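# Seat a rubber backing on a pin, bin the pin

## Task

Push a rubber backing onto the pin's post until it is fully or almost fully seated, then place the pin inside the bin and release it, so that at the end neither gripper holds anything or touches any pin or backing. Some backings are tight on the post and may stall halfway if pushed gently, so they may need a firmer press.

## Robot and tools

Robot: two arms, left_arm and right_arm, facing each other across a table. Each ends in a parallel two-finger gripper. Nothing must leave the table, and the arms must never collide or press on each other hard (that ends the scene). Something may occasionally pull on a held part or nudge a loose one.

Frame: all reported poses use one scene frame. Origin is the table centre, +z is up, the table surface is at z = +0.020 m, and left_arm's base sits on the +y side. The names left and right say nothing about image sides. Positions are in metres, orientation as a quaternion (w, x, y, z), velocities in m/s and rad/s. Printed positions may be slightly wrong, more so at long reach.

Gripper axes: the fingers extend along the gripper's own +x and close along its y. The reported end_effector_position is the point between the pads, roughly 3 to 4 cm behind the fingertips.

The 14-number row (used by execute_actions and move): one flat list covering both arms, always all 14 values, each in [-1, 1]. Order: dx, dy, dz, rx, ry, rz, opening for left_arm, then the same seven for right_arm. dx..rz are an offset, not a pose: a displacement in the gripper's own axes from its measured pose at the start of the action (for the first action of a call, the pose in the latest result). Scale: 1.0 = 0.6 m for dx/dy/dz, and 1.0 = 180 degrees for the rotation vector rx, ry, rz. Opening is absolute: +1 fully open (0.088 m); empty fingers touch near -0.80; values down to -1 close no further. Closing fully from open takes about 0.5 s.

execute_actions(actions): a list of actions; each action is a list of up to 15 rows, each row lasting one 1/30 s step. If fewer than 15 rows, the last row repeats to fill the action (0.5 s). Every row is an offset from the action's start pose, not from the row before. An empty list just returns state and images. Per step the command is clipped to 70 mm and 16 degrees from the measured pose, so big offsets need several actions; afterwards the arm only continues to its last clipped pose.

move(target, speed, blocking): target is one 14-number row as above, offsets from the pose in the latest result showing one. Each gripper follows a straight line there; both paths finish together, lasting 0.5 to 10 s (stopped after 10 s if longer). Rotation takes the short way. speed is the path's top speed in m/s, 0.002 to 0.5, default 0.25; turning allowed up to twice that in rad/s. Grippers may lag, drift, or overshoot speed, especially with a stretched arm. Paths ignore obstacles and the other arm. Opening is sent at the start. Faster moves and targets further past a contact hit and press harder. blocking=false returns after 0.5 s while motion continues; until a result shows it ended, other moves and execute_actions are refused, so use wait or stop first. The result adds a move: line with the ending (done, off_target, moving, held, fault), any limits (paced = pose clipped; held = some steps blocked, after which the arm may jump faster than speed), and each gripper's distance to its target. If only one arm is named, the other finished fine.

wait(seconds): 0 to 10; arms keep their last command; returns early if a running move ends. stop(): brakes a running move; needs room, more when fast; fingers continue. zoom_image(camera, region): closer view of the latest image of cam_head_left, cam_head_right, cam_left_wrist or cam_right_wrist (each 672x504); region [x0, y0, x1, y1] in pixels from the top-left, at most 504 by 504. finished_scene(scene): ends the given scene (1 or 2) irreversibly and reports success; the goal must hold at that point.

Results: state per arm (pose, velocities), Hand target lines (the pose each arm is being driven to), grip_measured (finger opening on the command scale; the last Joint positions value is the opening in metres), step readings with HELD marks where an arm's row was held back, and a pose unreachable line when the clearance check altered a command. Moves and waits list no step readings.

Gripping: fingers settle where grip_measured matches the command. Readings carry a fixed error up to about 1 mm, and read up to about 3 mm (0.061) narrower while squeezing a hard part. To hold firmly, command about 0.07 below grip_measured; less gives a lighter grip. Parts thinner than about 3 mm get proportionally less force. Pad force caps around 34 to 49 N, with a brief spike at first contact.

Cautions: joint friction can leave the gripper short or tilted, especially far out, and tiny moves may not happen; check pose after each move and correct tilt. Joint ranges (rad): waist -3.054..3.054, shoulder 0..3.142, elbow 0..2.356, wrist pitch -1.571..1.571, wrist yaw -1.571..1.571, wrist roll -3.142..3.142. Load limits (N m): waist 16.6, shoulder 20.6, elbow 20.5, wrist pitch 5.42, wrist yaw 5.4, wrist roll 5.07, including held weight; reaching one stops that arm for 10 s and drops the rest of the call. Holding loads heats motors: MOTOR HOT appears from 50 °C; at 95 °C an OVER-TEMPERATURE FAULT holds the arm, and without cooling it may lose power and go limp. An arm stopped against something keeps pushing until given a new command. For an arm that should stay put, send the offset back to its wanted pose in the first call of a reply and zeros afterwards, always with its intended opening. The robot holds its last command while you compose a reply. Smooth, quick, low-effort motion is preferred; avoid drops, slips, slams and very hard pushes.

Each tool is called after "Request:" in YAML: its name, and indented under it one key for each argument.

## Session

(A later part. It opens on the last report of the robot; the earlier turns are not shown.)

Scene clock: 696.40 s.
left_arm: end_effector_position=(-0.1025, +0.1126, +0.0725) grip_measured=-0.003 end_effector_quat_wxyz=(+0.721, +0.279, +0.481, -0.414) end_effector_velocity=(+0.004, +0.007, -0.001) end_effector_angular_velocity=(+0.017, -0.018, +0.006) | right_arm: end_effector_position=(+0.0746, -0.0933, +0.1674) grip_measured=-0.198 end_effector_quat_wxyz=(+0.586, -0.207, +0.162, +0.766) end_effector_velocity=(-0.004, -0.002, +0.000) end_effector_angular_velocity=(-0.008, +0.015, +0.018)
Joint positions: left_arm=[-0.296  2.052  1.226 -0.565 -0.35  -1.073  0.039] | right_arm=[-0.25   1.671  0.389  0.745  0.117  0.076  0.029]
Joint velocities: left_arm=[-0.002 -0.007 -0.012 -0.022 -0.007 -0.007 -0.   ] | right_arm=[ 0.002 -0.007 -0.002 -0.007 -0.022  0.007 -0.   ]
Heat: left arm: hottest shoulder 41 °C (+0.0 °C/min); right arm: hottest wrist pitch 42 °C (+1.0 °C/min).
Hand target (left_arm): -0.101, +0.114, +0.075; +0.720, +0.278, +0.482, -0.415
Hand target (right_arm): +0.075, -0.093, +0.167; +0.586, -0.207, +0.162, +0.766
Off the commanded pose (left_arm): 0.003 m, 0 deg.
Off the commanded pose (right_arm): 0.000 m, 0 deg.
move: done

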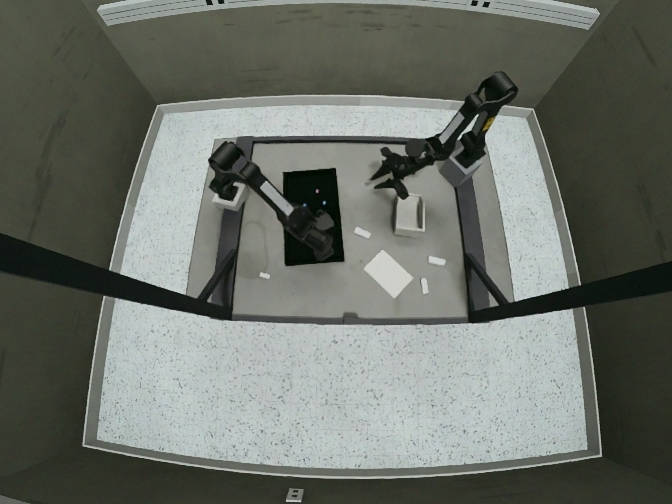

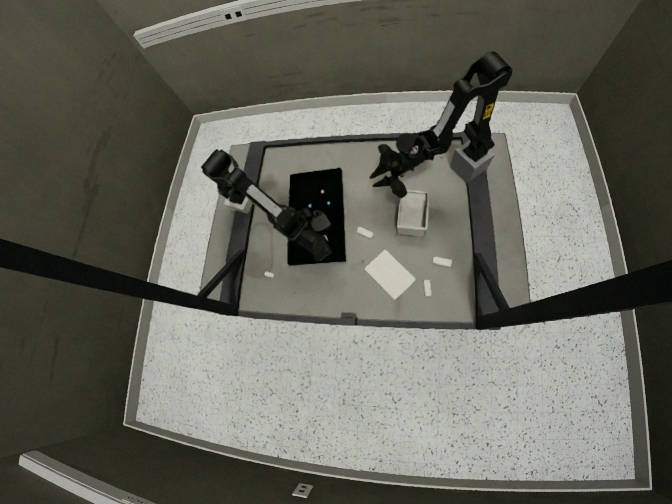

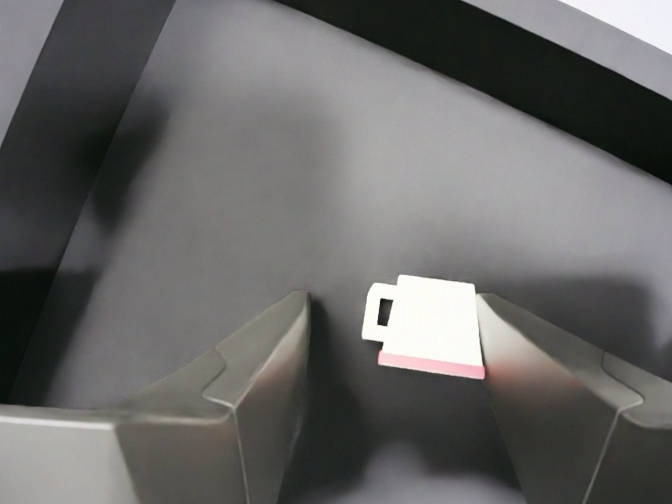

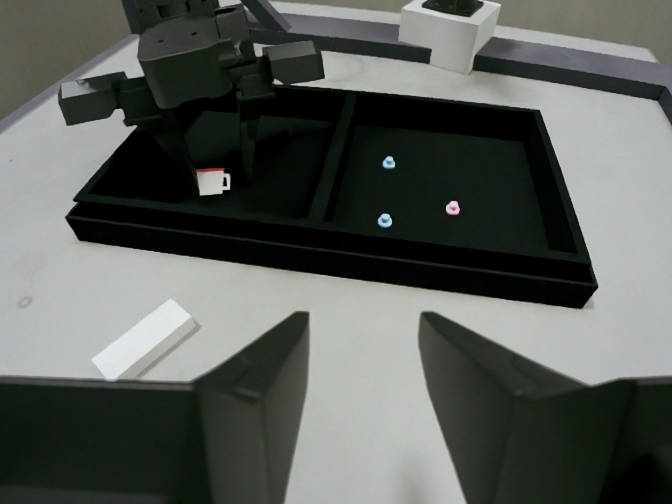

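Request:
move:
  target: [0.0033, -0.0083, -0.0235, 0, -0.125, 0, 0.02, 0, 0, 0, 0, 0, 0, -0.2]
  speed: 0.15

Scene clock: 712.03 s.
left_arm: end_effector_position=(-0.1160, +0.1178, +0.0716) grip_measured=+0.017 end_effector_quat_wxyz=(+0.799, +0.186, +0.336, -0.463) end_effector_velocity=(+0.001, +0.004, -0.000) end_effector_angular_velocity=(+0.009, -0.016, +0.000) | right_arm: end_effector_position=(+0.0746, -0.0933, +0.1674) grip_measured=-0.198 end_effector_quat_wxyz=(+0.586, -0.207, +0.162, +0.766) end_effector_velocity=(-0.003, -0.000, +0.003) end_effector_angular_velocity=(+0.009, +0.009, +0.020)
Joint positions: left_arm=[-0.46   2.065  1.069 -0.276 -0.736 -1.159  0.04 ] | right_arm=[-0.25   1.671  0.389  0.745  0.117  0.076  0.029]
Joint velocities: left_arm=[-0.007 -0.002 -0.002 -0.022 -0.007 -0.007 -0.   ] | right_arm=[-0.002 -0.007 -0.002  0.007 -0.022 -0.007  0.   ]
Heat: left arm: hottest shoulder 43 °C (+2.0 °C/min); right arm: hottest wrist pitch 42 °C (+1.0 °C/min).
Hand target (left_arm): -0.114, +0.121, +0.066; +0.801, +0.193, +0.332, -0.459
Hand target (right_arm): +0.075, -0.093, +0.167; +0.586, -0.207, +0.162, +0.766
Off the commanded pose (left_arm): 0.008 m, 1 deg.
Off the commanded pose (right_arm): 0.000 m, 0 deg.
move: done

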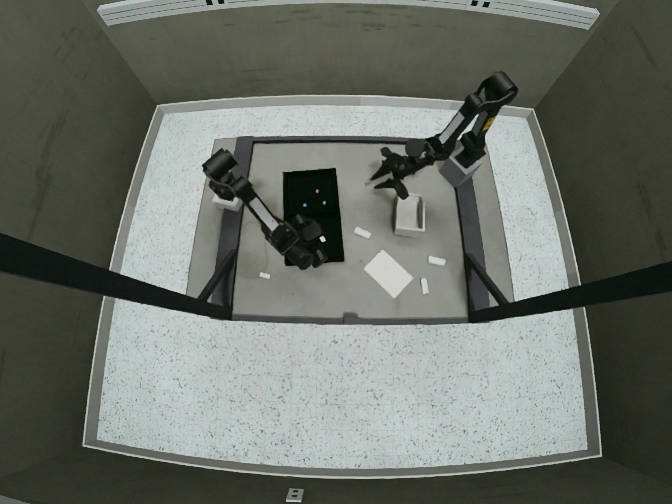

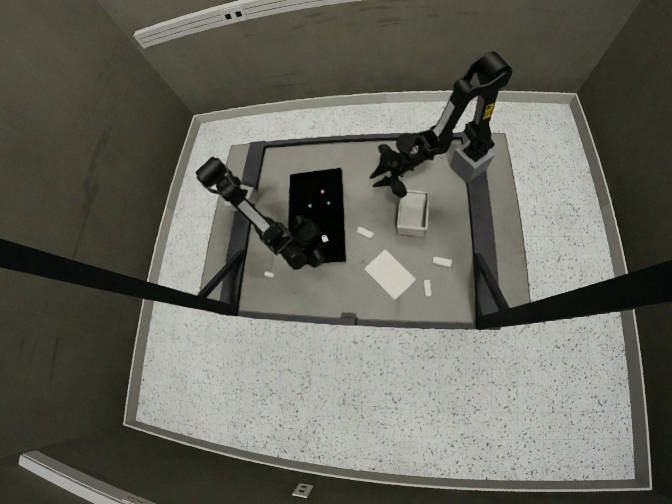

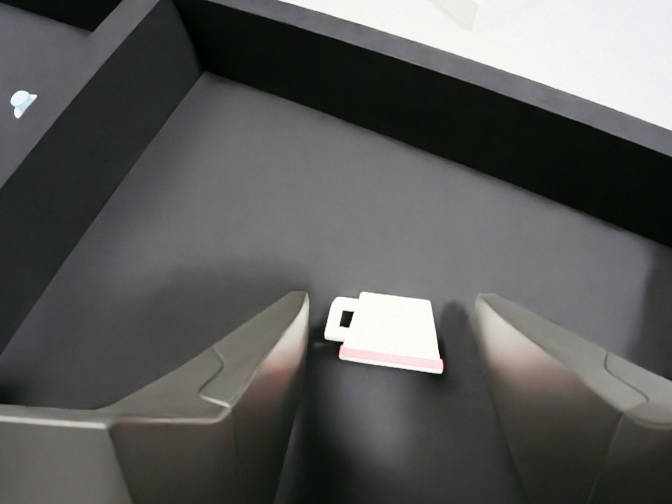

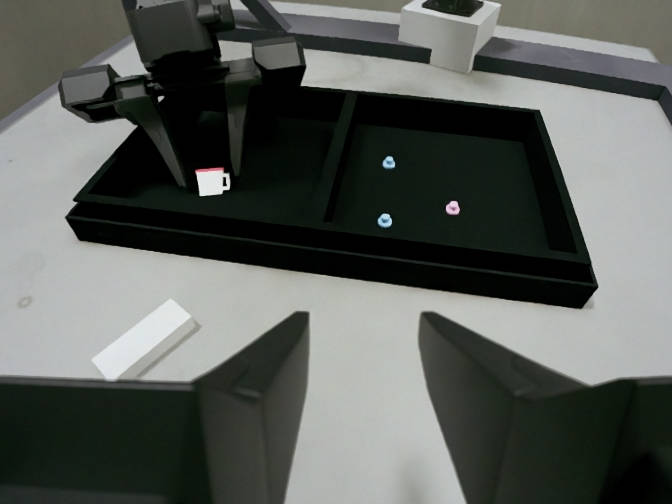

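Request:
move:
  target: [0.012, 0.0112, -0.0152, 0.0036, 0, 0.0046, 0.02, 0, 0, 0, 0, 0, 0, -0.2]
  speed: 0.03

Scene clock: 729.53 s.
left_arm: end_effector_position=(-0.1157, +0.1177, +0.0693) grip_measured=+0.017 end_effector_quat_wxyz=(+0.799, +0.180, +0.336, -0.464) end_effector_velocity=(+0.000, +0.003, -0.000) end_effector_angular_velocity=(+0.003, +0.014, +0.011) | right_arm: end_effector_position=(+0.0746, -0.0933, +0.1674) grip_measured=-0.198 end_effector_quat_wxyz=(+0.586, -0.207, +0.162, +0.766) end_effector_velocity=(+0.000, -0.002, -0.003) end_effector_angular_velocity=(-0.011, -0.007, +0.008)
Joint positions: left_arm=[-0.46   2.068  1.056 -0.249 -0.738 -1.16   0.04 ] | right_arm=[-0.25   1.671  0.389  0.745  0.117  0.076  0.029]
Joint velocities: left_arm=[-0.002 -0.007 -0.007 -0.007  0.007 -0.022 -0.   ] | right_arm=[-0.002  0.002 -0.002 -0.007 -0.007 -0.007 -0.   ]
Heat: left arm: hottest shoulder 41 °C (+1.0 °C/min); right arm: hottest wrist pitch 42 °C (+0.0 °C/min).
Hand target (left_arm): -0.111, +0.123, +0.060; +0.802, +0.193, +0.332, -0.458
Hand target (right_arm): +0.075, -0.093, +0.167; +0.586, -0.207, +0.162, +0.766
Off the commanded pose (left_arm): 0.011 m, 2 deg.
Off the commanded pose (right_arm): 0.000 m, 0 deg.
move: off_target (left_arm)

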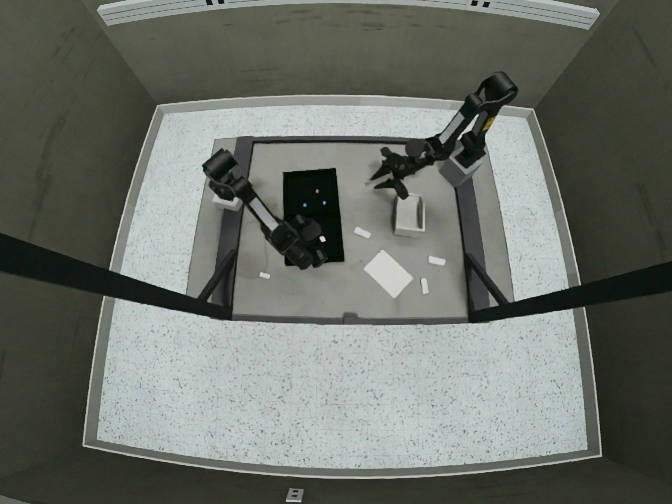

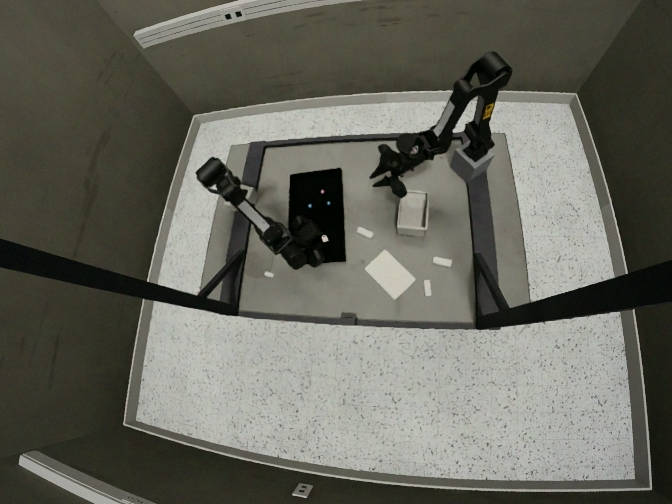

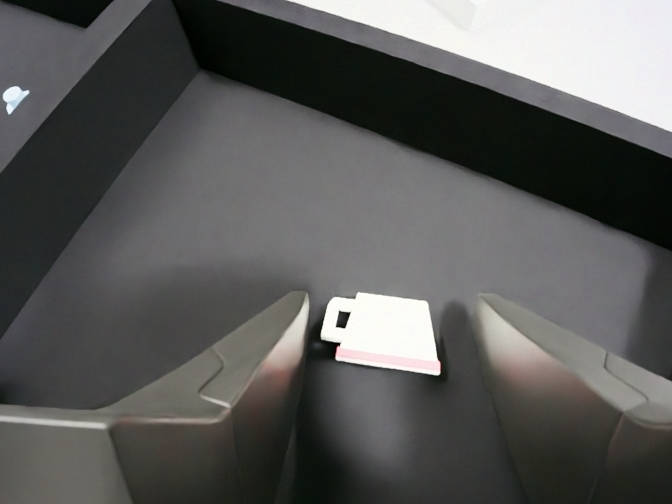

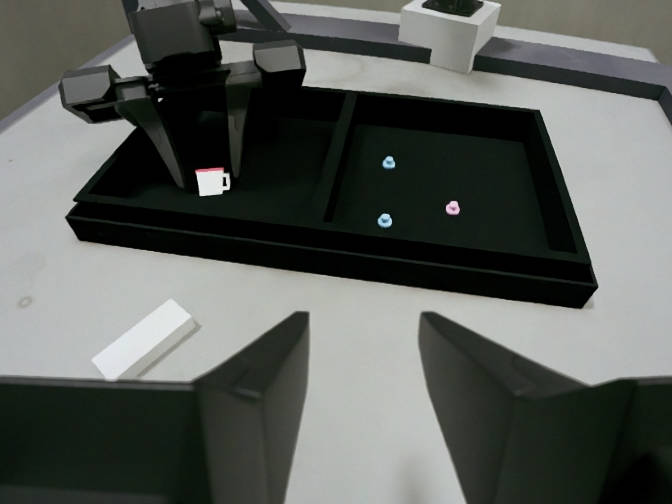

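Request:
zoom_image:
  camera: "cam_right_wrist"
  region: [40, 20, 330, 240]

Region (40, 20, 330, 240) of cam_right_wrist's 672x504 image, scaled by 1.738, with more detail than that image has; it fills the top 382 rows of this view, and the rest is white.

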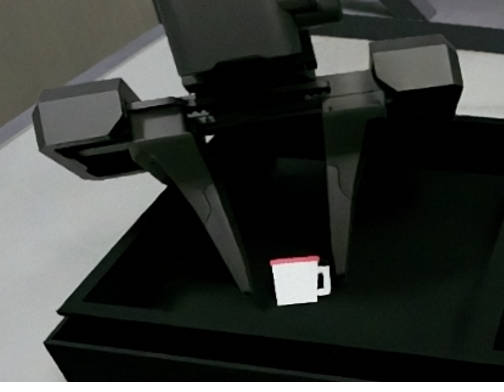

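Request:
move:
  target: [0.009, 0.0016, 0.004, 0.0063, 0.0399, 0.0047, -0.07, 0, 0, 0, 0, 0, 0, -0.2]
  speed: 0.1

Scene clock: 763.53 s.
left_arm: end_effector_position=(-0.1141, +0.1154, +0.0665) grip_measured=-0.067 end_effector_quat_wxyz=(+0.778, +0.219, +0.376, -0.452) end_effector_velocity=(+0.001, +0.001, -0.001) end_effector_angular_velocity=(+0.015, -0.002, +0.006) | right_arm: end_effector_position=(+0.0746, -0.0933, +0.1674) grip_measured=-0.198 end_effector_quat_wxyz=(+0.586, -0.207, +0.162, +0.766) end_effector_velocity=(+0.000, -0.001, -0.001) end_effector_angular_velocity=(-0.007, -0.006, +0.008)
Joint positions: left_arm=[-0.418  2.068  1.11  -0.346 -0.622 -1.132  0.036] | right_arm=[-0.25   1.671  0.389  0.745  0.117  0.076  0.029]
Joint velocities: left_arm=[ 0.002  0.002  0.007 -0.022  0.007 -0.007 -0.   ] | right_arm=[-0.002 -0.002 -0.002 -0.007 -0.007 -0.007 -0.   ]
Heat: left arm: hottest shoulder 38 °C (-4.0 °C/min); right arm: hottest wrist pitch 42 °C (+0.0 °C/min).
Hand target (left_arm): -0.112, +0.113, +0.067; +0.778, +0.219, +0.379, -0.450
Hand target (right_arm): +0.075, -0.093, +0.167; +0.586, -0.207, +0.162, +0.766
Off the commanded pose (left_arm): 0.003 m, 0 deg.
Off the commanded pose (right_arm): 0.000 m, 0 deg.
move: done

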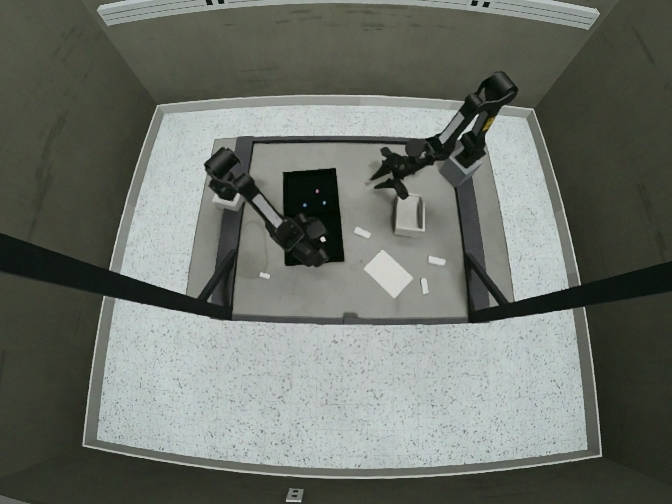

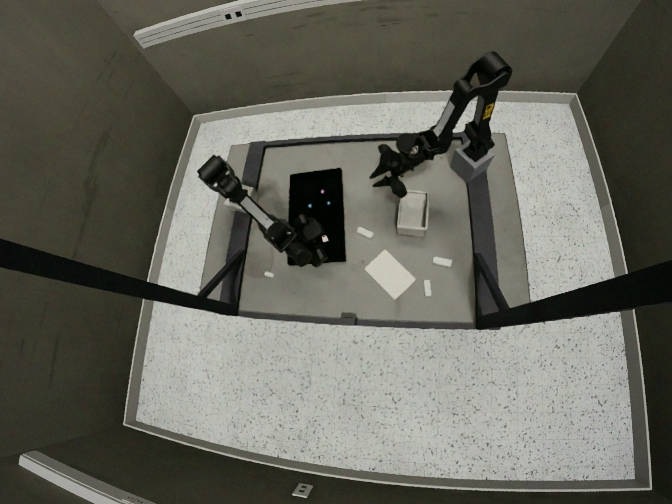

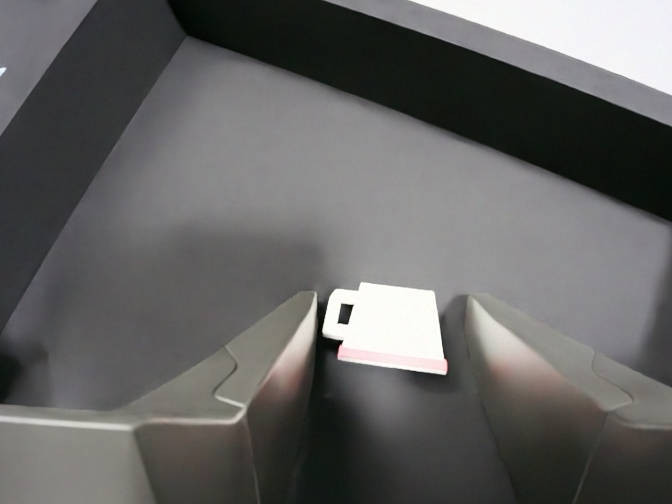

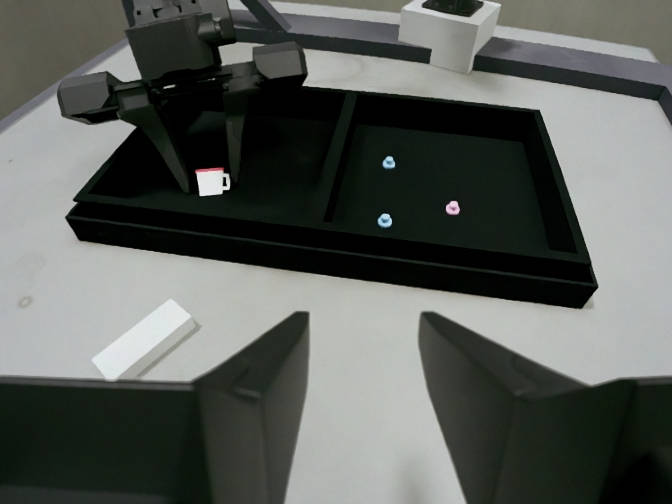

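Request:
execute_actions:
  actions:
    - [[0,0,0,0,0,0,-0.09,0,0,0,0,0,0,-0.2],[0,0,0,0,0,0,-0.11,0,0,0,0,0,0,-0.2],[0,0,0,0,0,0,-0.13,0,0,0,0,0,0,-0.2],[0,0,0,0,0,0,-0.15,0,0,0,0,0,0,-0.2],[0,0,0,0,0,0,-0.17,0,0,0,0,0,0,-0.2],[0,0,0,0,0,0,-0.19,0,0,0,0,0,0,-0.2],[0,0,0,0,0,0,-0.21,0,0,0,0,0,0,-0.2],[0,0,0,0,0,0,-0.225,0,0,0,0,0,0,-0.2],[0,0,0,0,0,0,-0.24,0,0,0,0,0,0,-0.2],[0,0,0,0,0,0,-0.255,0,0,0,0,0,0,-0.2],[0,0,0,0,0,0,-0.27,0,0,0,0,0,0,-0.2],[0,0,0,0,0,0,-0.285,0,0,0,0,0,0,-0.2],[0,0,0,0,0,0,-0.30,0,0,0,0,0,0,-0.2],[0,0,0,0,0,0,-0.315,0,0,0,0,0,0,-0.2],[0,0,0,0,0,0,-0.33,0,0,0,0,0,0,-0.2]]

Request:
wait:
  seconds: 0.3

Scene clock: 775.43 s.
left_arm: end_effector_position=(-0.1150, +0.1150, +0.0667) grip_measured=-0.283 end_effector_quat_wxyz=(+0.778, +0.218, +0.377, -0.454) end_effector_velocity=(-0.002, +0.000, +0.001) end_effector_angular_velocity=(-0.008, -0.005, -0.011) | right_arm: end_effector_position=(+0.0746, -0.0933, +0.1674) grip_measured=-0.198 end_effector_quat_wxyz=(+0.586, -0.207, +0.162, +0.766) end_effector_velocity=(-0.003, -0.000, +0.003) end_effector_angular_velocity=(+0.009, +0.009, +0.020)
Joint positions: left_arm=[-0.418  2.068  1.111 -0.343 -0.621 -1.132  0.025] | right_arm=[-0.25   1.671  0.389  0.745  0.117  0.076  0.029]
Joint velocities: left_arm=[-0.007 -0.002 -0.002  0.007 -0.007  0.007 -0.021] | right_arm=[-0.002 -0.007 -0.002  0.007 -0.022 -0.007 -0.   ]
Heat: left arm: hottest shoulder 39 °C (-3.0 °C/min); right arm: hottest wrist pitch 42 °C (+0.0 °C/min).
Hand target (left_arm): -0.114, +0.115, +0.067; +0.778, +0.219, +0.376, -0.452
Hand target (right_arm): +0.075, -0.093, +0.167; +0.586, -0.207, +0.162, +0.766
Off the commanded pose (left_arm): 0.001 m, 0 deg.
Off the commanded pose (right_arm): 0.000 m, 0 deg.
Step readings (end_effector_position):
0: left_arm (-0.1141, +0.1154, +0.0665) | right_arm (+0.0746, -0.0933, +0.1674)
1: left_arm (-0.1141, +0.1154, +0.0665) | right_arm (+0.0746, -0.0933, +0.1674)
2: left_arm (-0.1143, +0.1154, +0.0666) | right_arm (+0.0746, -0.0933, +0.1674)
4: left_arm (-0.1147, +0.1151, +0.0667) | right_arm (+0.0746, -0.0933, +0.1674)
8: left_arm (-0.1150, +0.1151, +0.0667) | right_arm (+0.0746, -0.0933, +0.1674)
15: end_effector_position above

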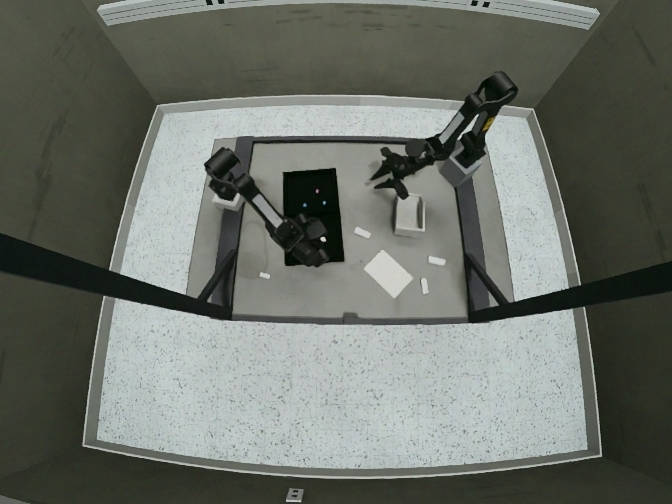

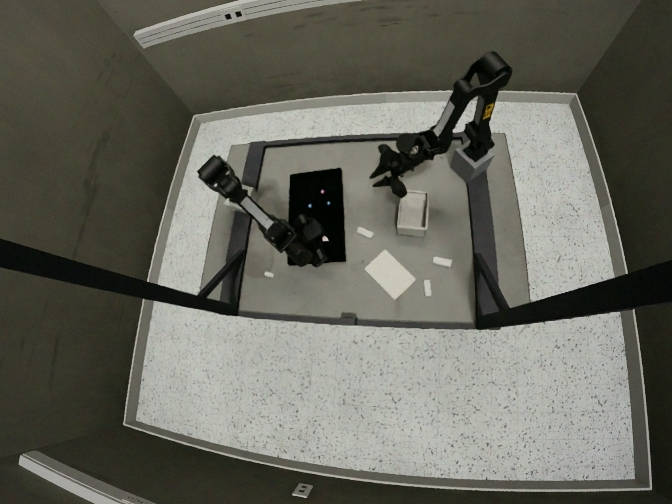

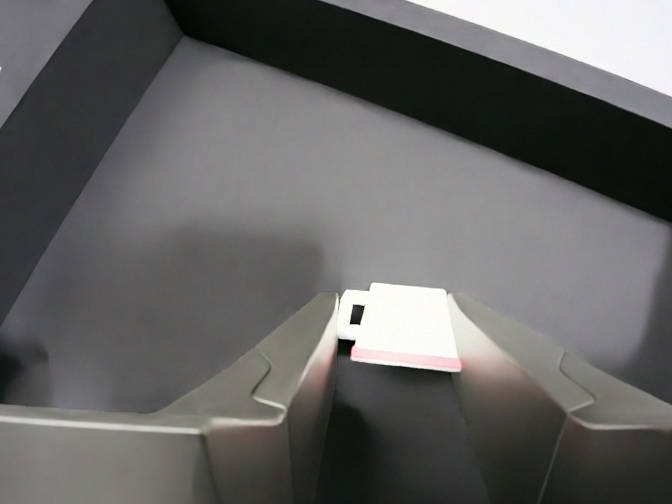

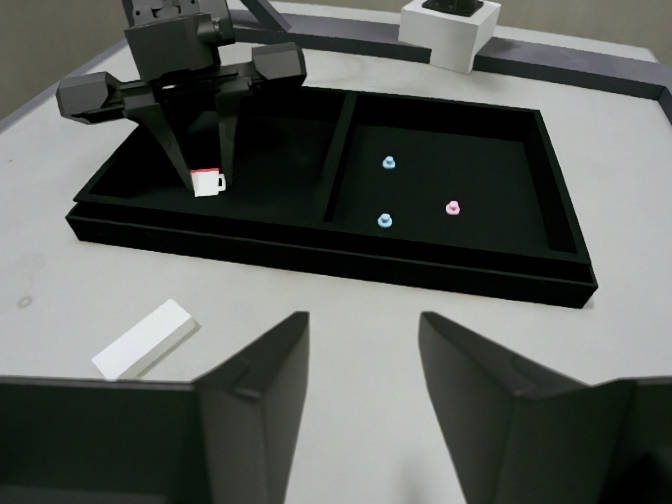

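Scene clock: 775.73 s.
left_arm: end_effector_position=(-0.1151, +0.1149, +0.0668) grip_measured=-0.316 end_effector_quat_wxyz=(+0.778, +0.218, +0.377, -0.454) end_effector_velocity=(+0.003, +0.000, +0.002) end_effector_angular_velocity=(-0.005, -0.003, +0.010) | right_arm: end_effector_position=(+0.0746, -0.0933, +0.1674) grip_measured=-0.198 end_effector_quat_wxyz=(+0.586, -0.207, +0.162, +0.766) end_effector_velocity=(+0.001, +0.002, +0.001) end_effector_angular_velocity=(+0.004, +0.012, -0.005)
Joint positions: left_arm=[-0.418  2.068  1.111 -0.343 -0.621 -1.132  0.023] | right_arm=[-0.25   1.671  0.389  0.745  0.117  0.076  0.029]
Joint velocities: left_arm=[ 0.002 -0.007 -0.002 -0.007 -0.007 -0.007 -0.001] | right_arm=[-0.007  0.002  0.002  0.007 -0.007  0.007 -0.   ]
Heat: left arm: hottest shoulder 39 °C (-3.0 °C/min); right arm: hottest wrist pitch 42 °C (+0.0 °C/min).
Hand target (left_arm): -0.114, +0.115, +0.067; +0.778, +0.219, +0.376, -0.452
Hand target (right_arm): +0.075, -0.093, +0.167; +0.586, -0.207, +0.162, +0.766
Off the commanded pose (left_arm): 0.001 m, 0 deg.
Off the commanded pose (right_arm): 0.000 m, 0 deg.
wait: 0.30 s; at rest by 0.27 s

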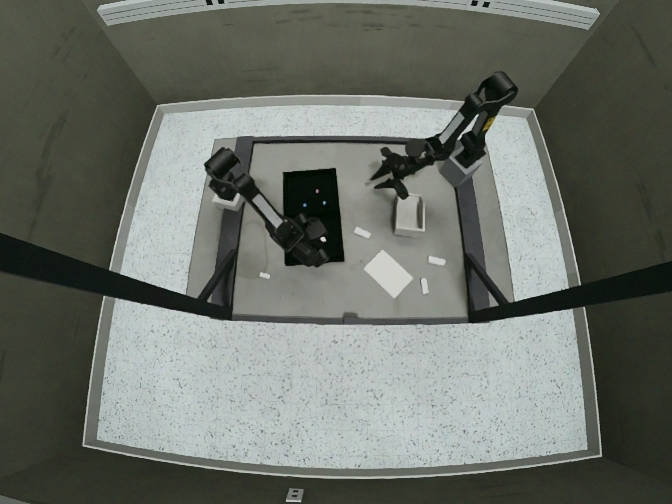

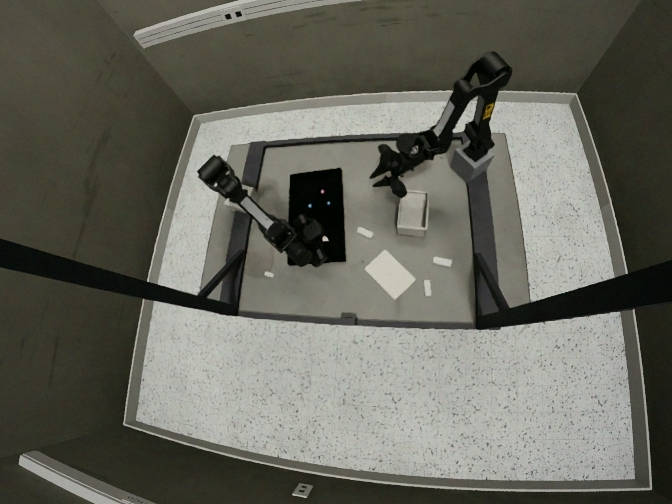

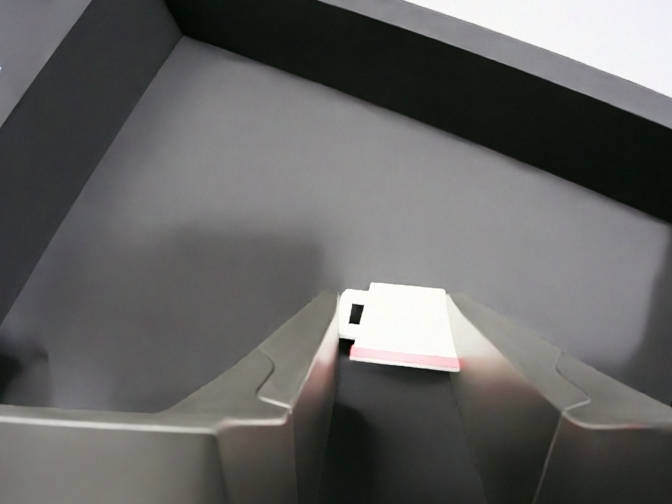

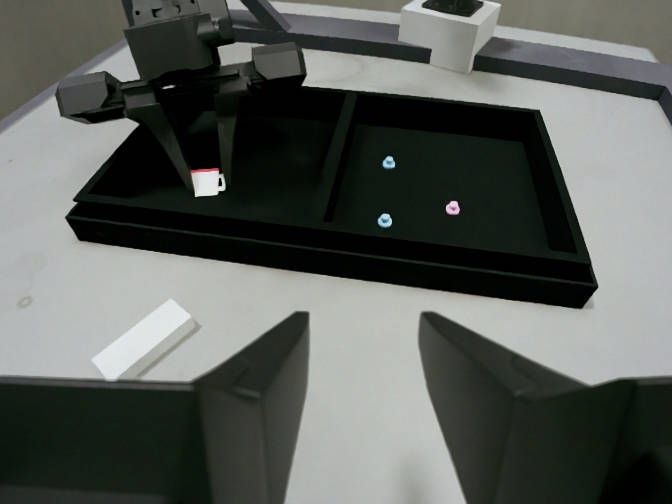

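Request:
execute_actions:
  actions:
    - [[0,0,0,0,0,0,-0.35,0,0,0,0,0,0,-0.2],[0,0,0,0,0,0,-0.36,0,0,0,0,0,0,-0.2],[0,0,0,0,0,0,-0.37,0,0,0,0,0,0,-0.2],[0,0,0,0,0,0,-0.38,0,0,0,0,0,0,-0.2],[0,0,0,0,0,0,-0.39,0,0,0,0,0,0,-0.2],[0,0,0,0,0,0,-0.40,0,0,0,0,0,0,-0.2],[0,0,0,0,0,0,-0.40,0,0,0,0,0,0,-0.2],[-0.002,0,0.0016,0,0,0,-0.40,0,0,0,0,0,0,-0.2],[-0.004,0,0.0032,0,0,0,-0.40,0,0,0,0,0,0,-0.2],[-0.007,0,0.0055,0,0,0,-0.40,0,0,0,0,0,0,-0.2],[-0.010,0,0.0079,0,0,0,-0.40,0,0,0,0,0,0,-0.2],[-0.014,0,0.011,0,0,0,-0.40,0,0,0,0,0,0,-0.2],[-0.018,0,0.0142,0,0,0,-0.40,0,0,0,0,0,0,-0.2],[-0.023,0,0.0182,0,0,0,-0.40,0,0,0,0,0,0,-0.2],[-0.028,0,0.022,0,0,0,-0.40,0,0,0,0,0,0,-0.2]]

Request:
move:
  target: [-0.09, 0.043, 0.103, 0, 0, 0, -0.40, 0, 0, 0, 0, 0, 0, -0.2]
  speed: 0.15

Scene clock: 836.07 s.
left_arm: end_effector_position=(-0.1114, +0.1196, +0.0706) grip_measured=-0.333 end_effector_quat_wxyz=(+0.779, +0.230, +0.375, -0.448) end_effector_velocity=(+0.022, +0.023, +0.049) end_effector_angular_velocity=(+0.086, -0.099, +0.009) | right_arm: end_effector_position=(+0.0746, -0.0933, +0.1674) grip_measured=-0.198 end_effector_quat_wxyz=(+0.586, -0.207, +0.162, +0.766) end_effector_velocity=(-0.000, +0.000, +0.001) end_effector_angular_velocity=(+0.010, -0.012, +0.015)
Joint positions: left_arm=[-0.419  2.052  1.112 -0.387 -0.621 -1.132  0.023] | right_arm=[-0.25   1.671  0.389  0.745  0.117  0.076  0.029]
Joint velocities: left_arm=[-0.002 -0.154  0.027 -0.315 -0.022 -0.007 -0.   ] | right_arm=[-0.002 -0.002 -0.002  0.007 -0.007 -0.022 -0.   ]
Heat: left arm: hottest shoulder 41 °C (+1.0 °C/min); right arm: hottest wrist pitch 42 °C (+0.0 °C/min).
Hand target (left_arm): -0.115, +0.115, +0.088; +0.778, +0.217, +0.377, -0.454
Hand target (right_arm): +0.075, -0.093, +0.167; +0.586, -0.207, +0.162, +0.766
Off the commanded pose (left_arm): 0.018 m, 2 deg.
Off the commanded pose (right_arm): 0.000 m, 0 deg.
Step readings (end_effector_position):
0: left_arm (-0.1151, +0.1149, +0.0668) | right_arm (+0.0746, -0.0933, +0.1674)
1: left_arm (-0.1152, +0.1150, +0.0668) | right_arm (+0.0746, -0.0933, +0.1674)
2: left_arm (-0.1153, +0.1150, +0.0668) | right_arm (+0.0746, -0.0933, +0.1674)
4: left_arm (-0.1153, +0.1149, +0.0668) | right_arm (+0.0746, -0.0933, +0.1674)
8: left_arm (-0.1154, +0.1149, +0.0668) | right_arm (+0.0746, -0.0933, +0.1674)
15: end_effector_position above

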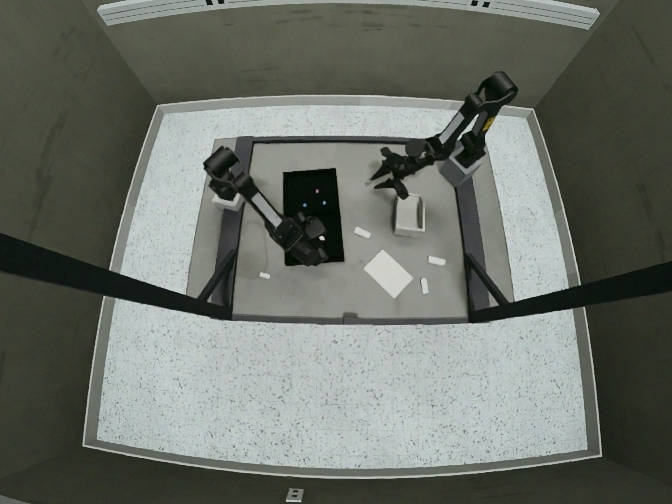

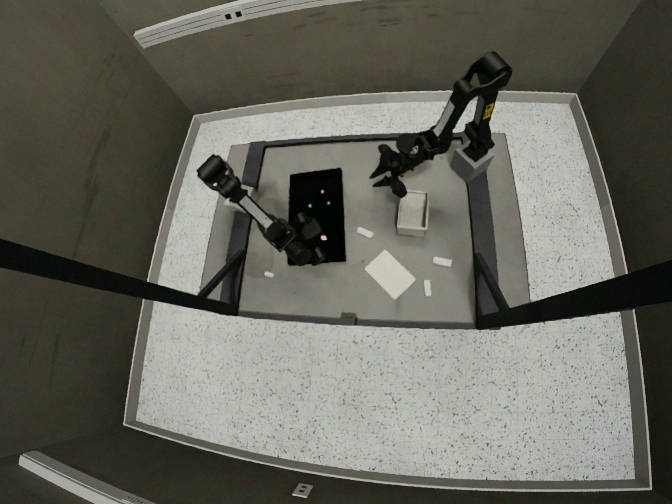

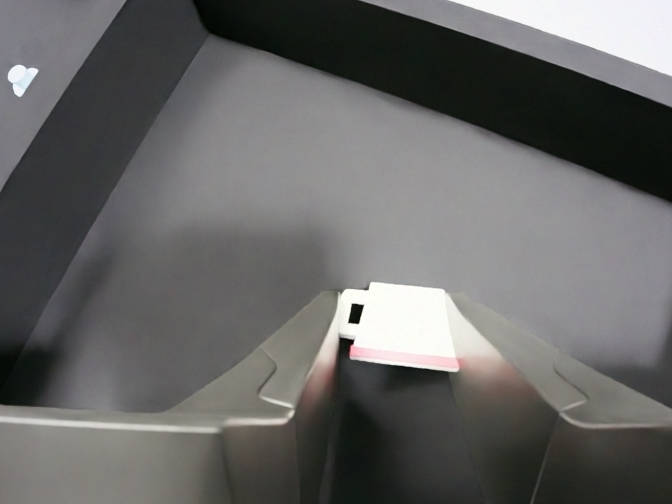

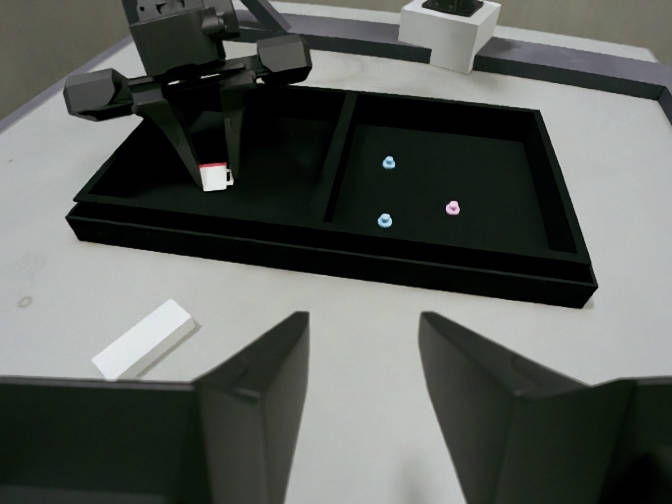

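Scene clock: 837.07 s.
left_arm: end_effector_position=(-0.0810, +0.1201, +0.1454) grip_measured=-0.333 end_effector_quat_wxyz=(+0.780, +0.237, +0.373, -0.443) end_effector_velocity=(+0.003, +0.001, +0.002) end_effector_angular_velocity=(-0.009, -0.018, +0.009) | right_arm: end_effector_position=(+0.0746, -0.0933, +0.1674) grip_measured=-0.198 end_effector_quat_wxyz=(+0.586, -0.207, +0.162, +0.766) end_effector_velocity=(+0.000, -0.002, -0.003) end_effector_angular_velocity=(-0.008, -0.020, +0.015)
Joint positions: left_arm=[-0.351  1.834  1.148 -0.613 -0.607 -1.053  0.023] | right_arm=[-0.25   1.671  0.389  0.745  0.117  0.076  0.029]
Joint velocities: left_arm=[-0.002 -0.002 -0.002 -0.007 -0.022 -0.007 -0.   ] | right_arm=[-0.002  0.002 -0.002 -0.007 -0.007 -0.022 -0.   ]
Heat: left arm: hottest shoulder 41 °C (+1.0 °C/min); right arm: hottest wrist pitch 42 °C (+0.0 °C/min).
Hand target (left_arm): -0.082, +0.117, +0.152; +0.779, +0.230, +0.374, -0.448
Hand target (right_arm): +0.075, -0.093, +0.167; +0.586, -0.207, +0.162, +0.766
Off the commanded pose (left_arm): 0.007 m, 1 deg.
Off the commanded pose (right_arm): 0.000 m, 0 deg.
move: done

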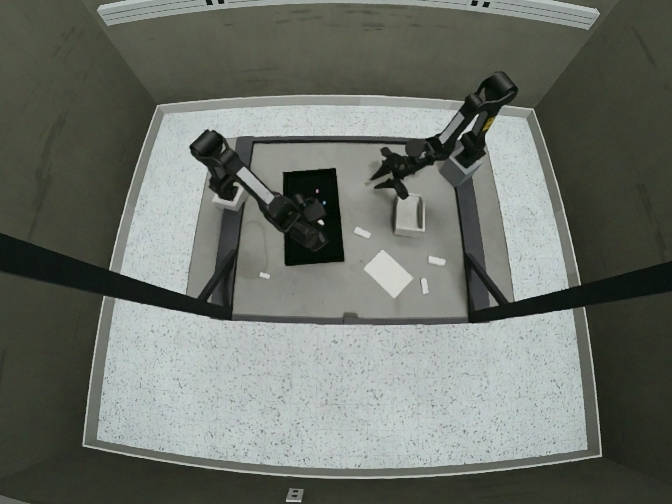

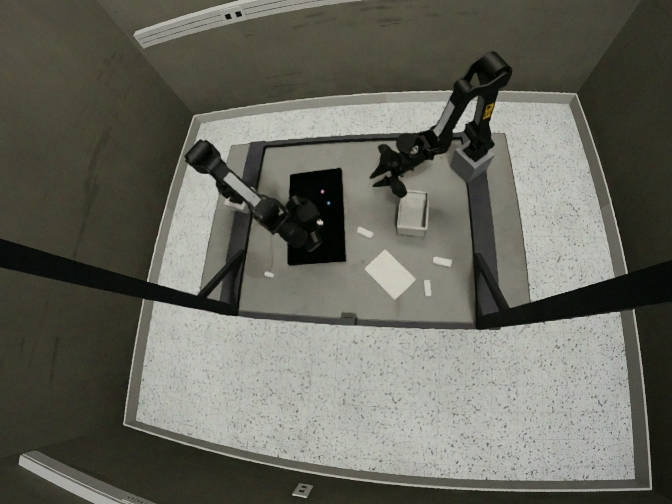

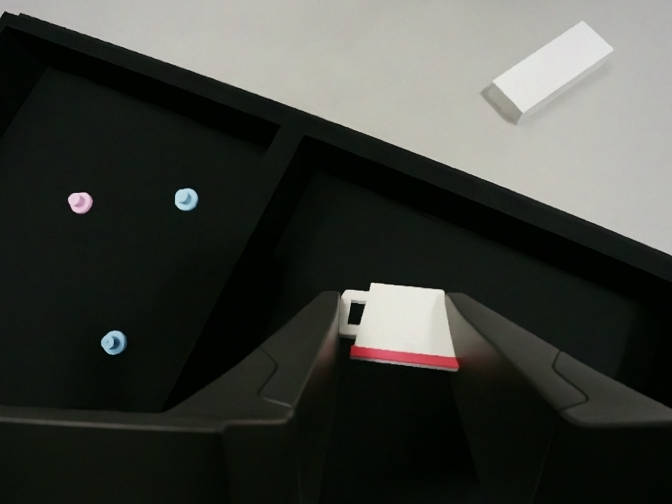

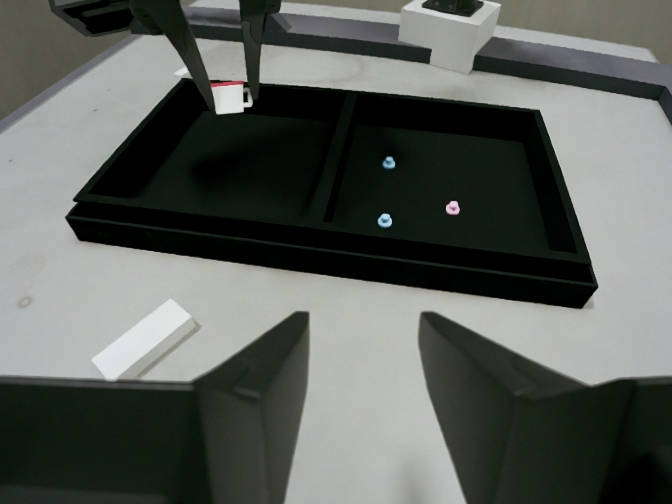

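Request:
move:
  target: [0.1185, 0.2214, 0.125, -0.8387, 0.1416, -0.0692, -0.40, 0, 0, 0, 0, 0, 0, -0.2]
  speed: 0.45

Scene clock: 854.07 s.
left_arm: end_effector_position=(+0.0870, +0.0944, +0.1410) grip_measured=-0.333 end_effector_quat_wxyz=(-0.316, +0.652, -0.651, -0.226) end_effector_velocity=(+0.004, +0.002, -0.001) end_effector_angular_velocity=(+0.006, +0.011, +0.044) | right_arm: end_effector_position=(+0.0746, -0.0933, +0.1674) grip_measured=-0.198 end_effector_quat_wxyz=(+0.586, -0.207, +0.162, +0.766) end_effector_velocity=(-0.001, +0.002, +0.003) end_effector_angular_velocity=(+0.008, +0.014, +0.000)
Joint positions: left_arm=[ 0.328  1.562  0.672  0.107 -0.018 -2.992  0.023] | right_arm=[-0.25   1.671  0.389  0.745  0.117  0.076  0.029]
Joint velocities: left_arm=[ 0.002 -0.002 -0.002 -0.007 -0.022 -0.037 -0.   ] | right_arm=[-0.002 -0.002  0.002  0.007 -0.007  0.007 -0.   ]
Heat: left arm: hottest shoulder 41 °C (+1.0 °C/min); right arm: hottest wrist pitch 42 °C (+0.0 °C/min).
Hand target (left_arm): +0.088, +0.097, +0.140; -0.313, +0.653, -0.651, -0.229
Hand target (right_arm): +0.075, -0.093, +0.167; +0.586, -0.207, +0.162, +0.766
Off the commanded pose (left_arm): 0.003 m, 1 deg.
Off the commanded pose (right_arm): 0.000 m, 0 deg.
move: done

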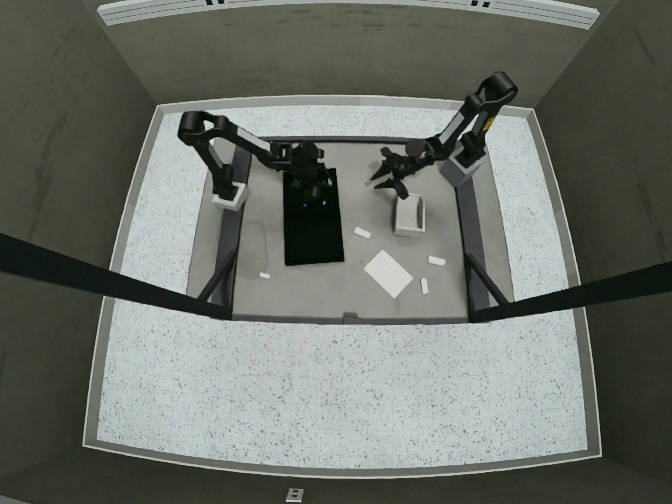

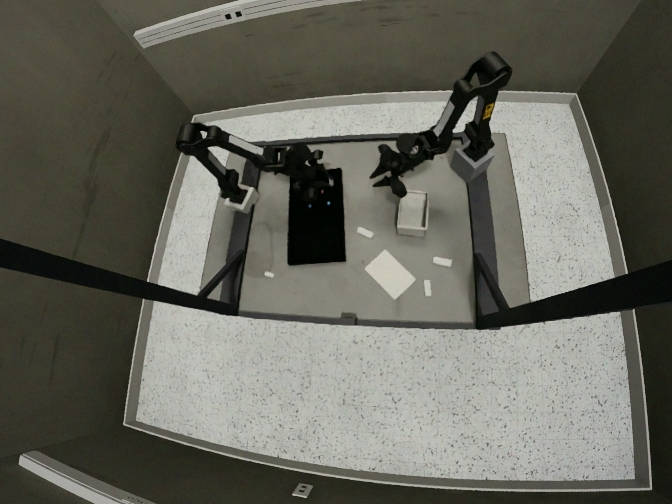

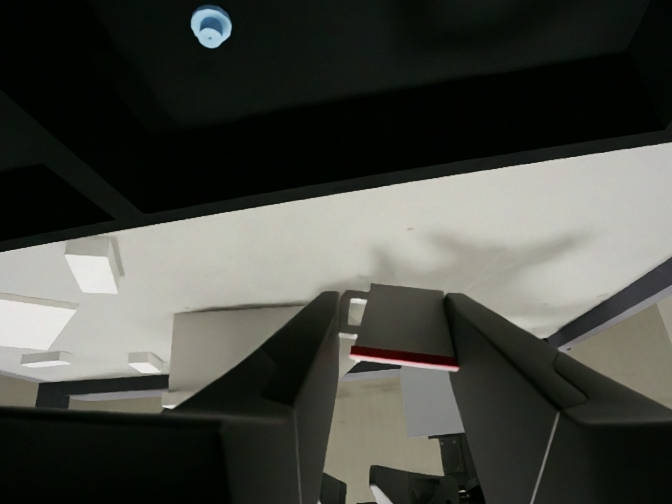

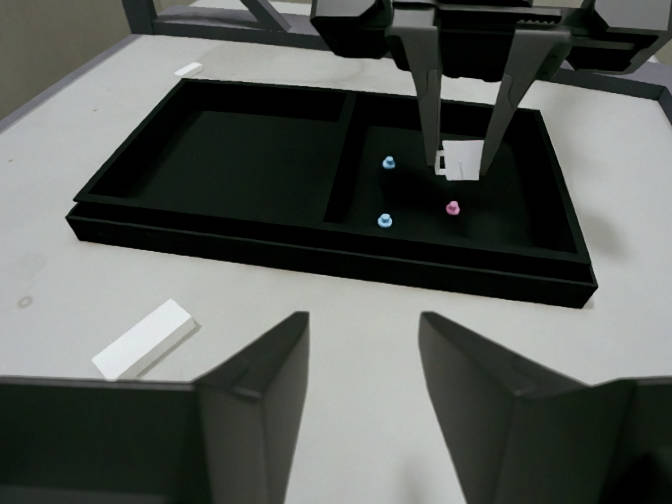

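Request:
zoom_image:
  camera: "cam_head_left"
  region: [250, 120, 400, 280]

Request:
zoom_image:
  camera: "cam_right_wrist"
  region: [380, 100, 540, 260]

Region (250, 120, 400, 280) of cam_head_left's 672x504 image, scaled by 3.150, with more detail than that image has; it fills the left 472 columns of this view, and the rest is white.

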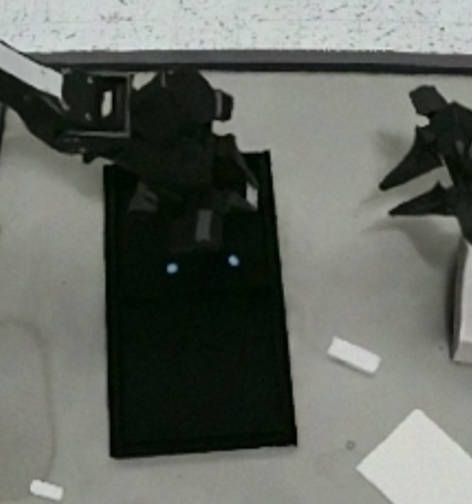

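Region (380, 100, 540, 260) of cam_right_wrist's 672x504 image, scaled by 3.150, with more detail than that image has.

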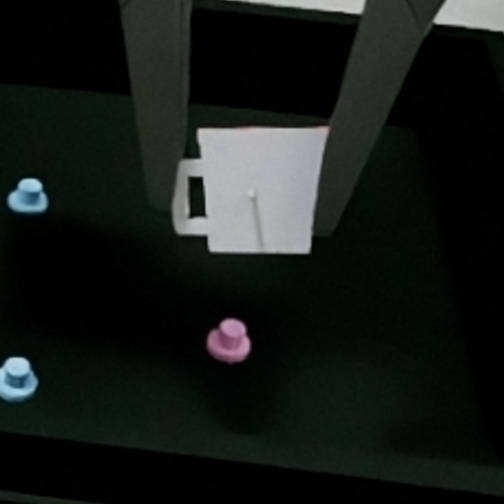

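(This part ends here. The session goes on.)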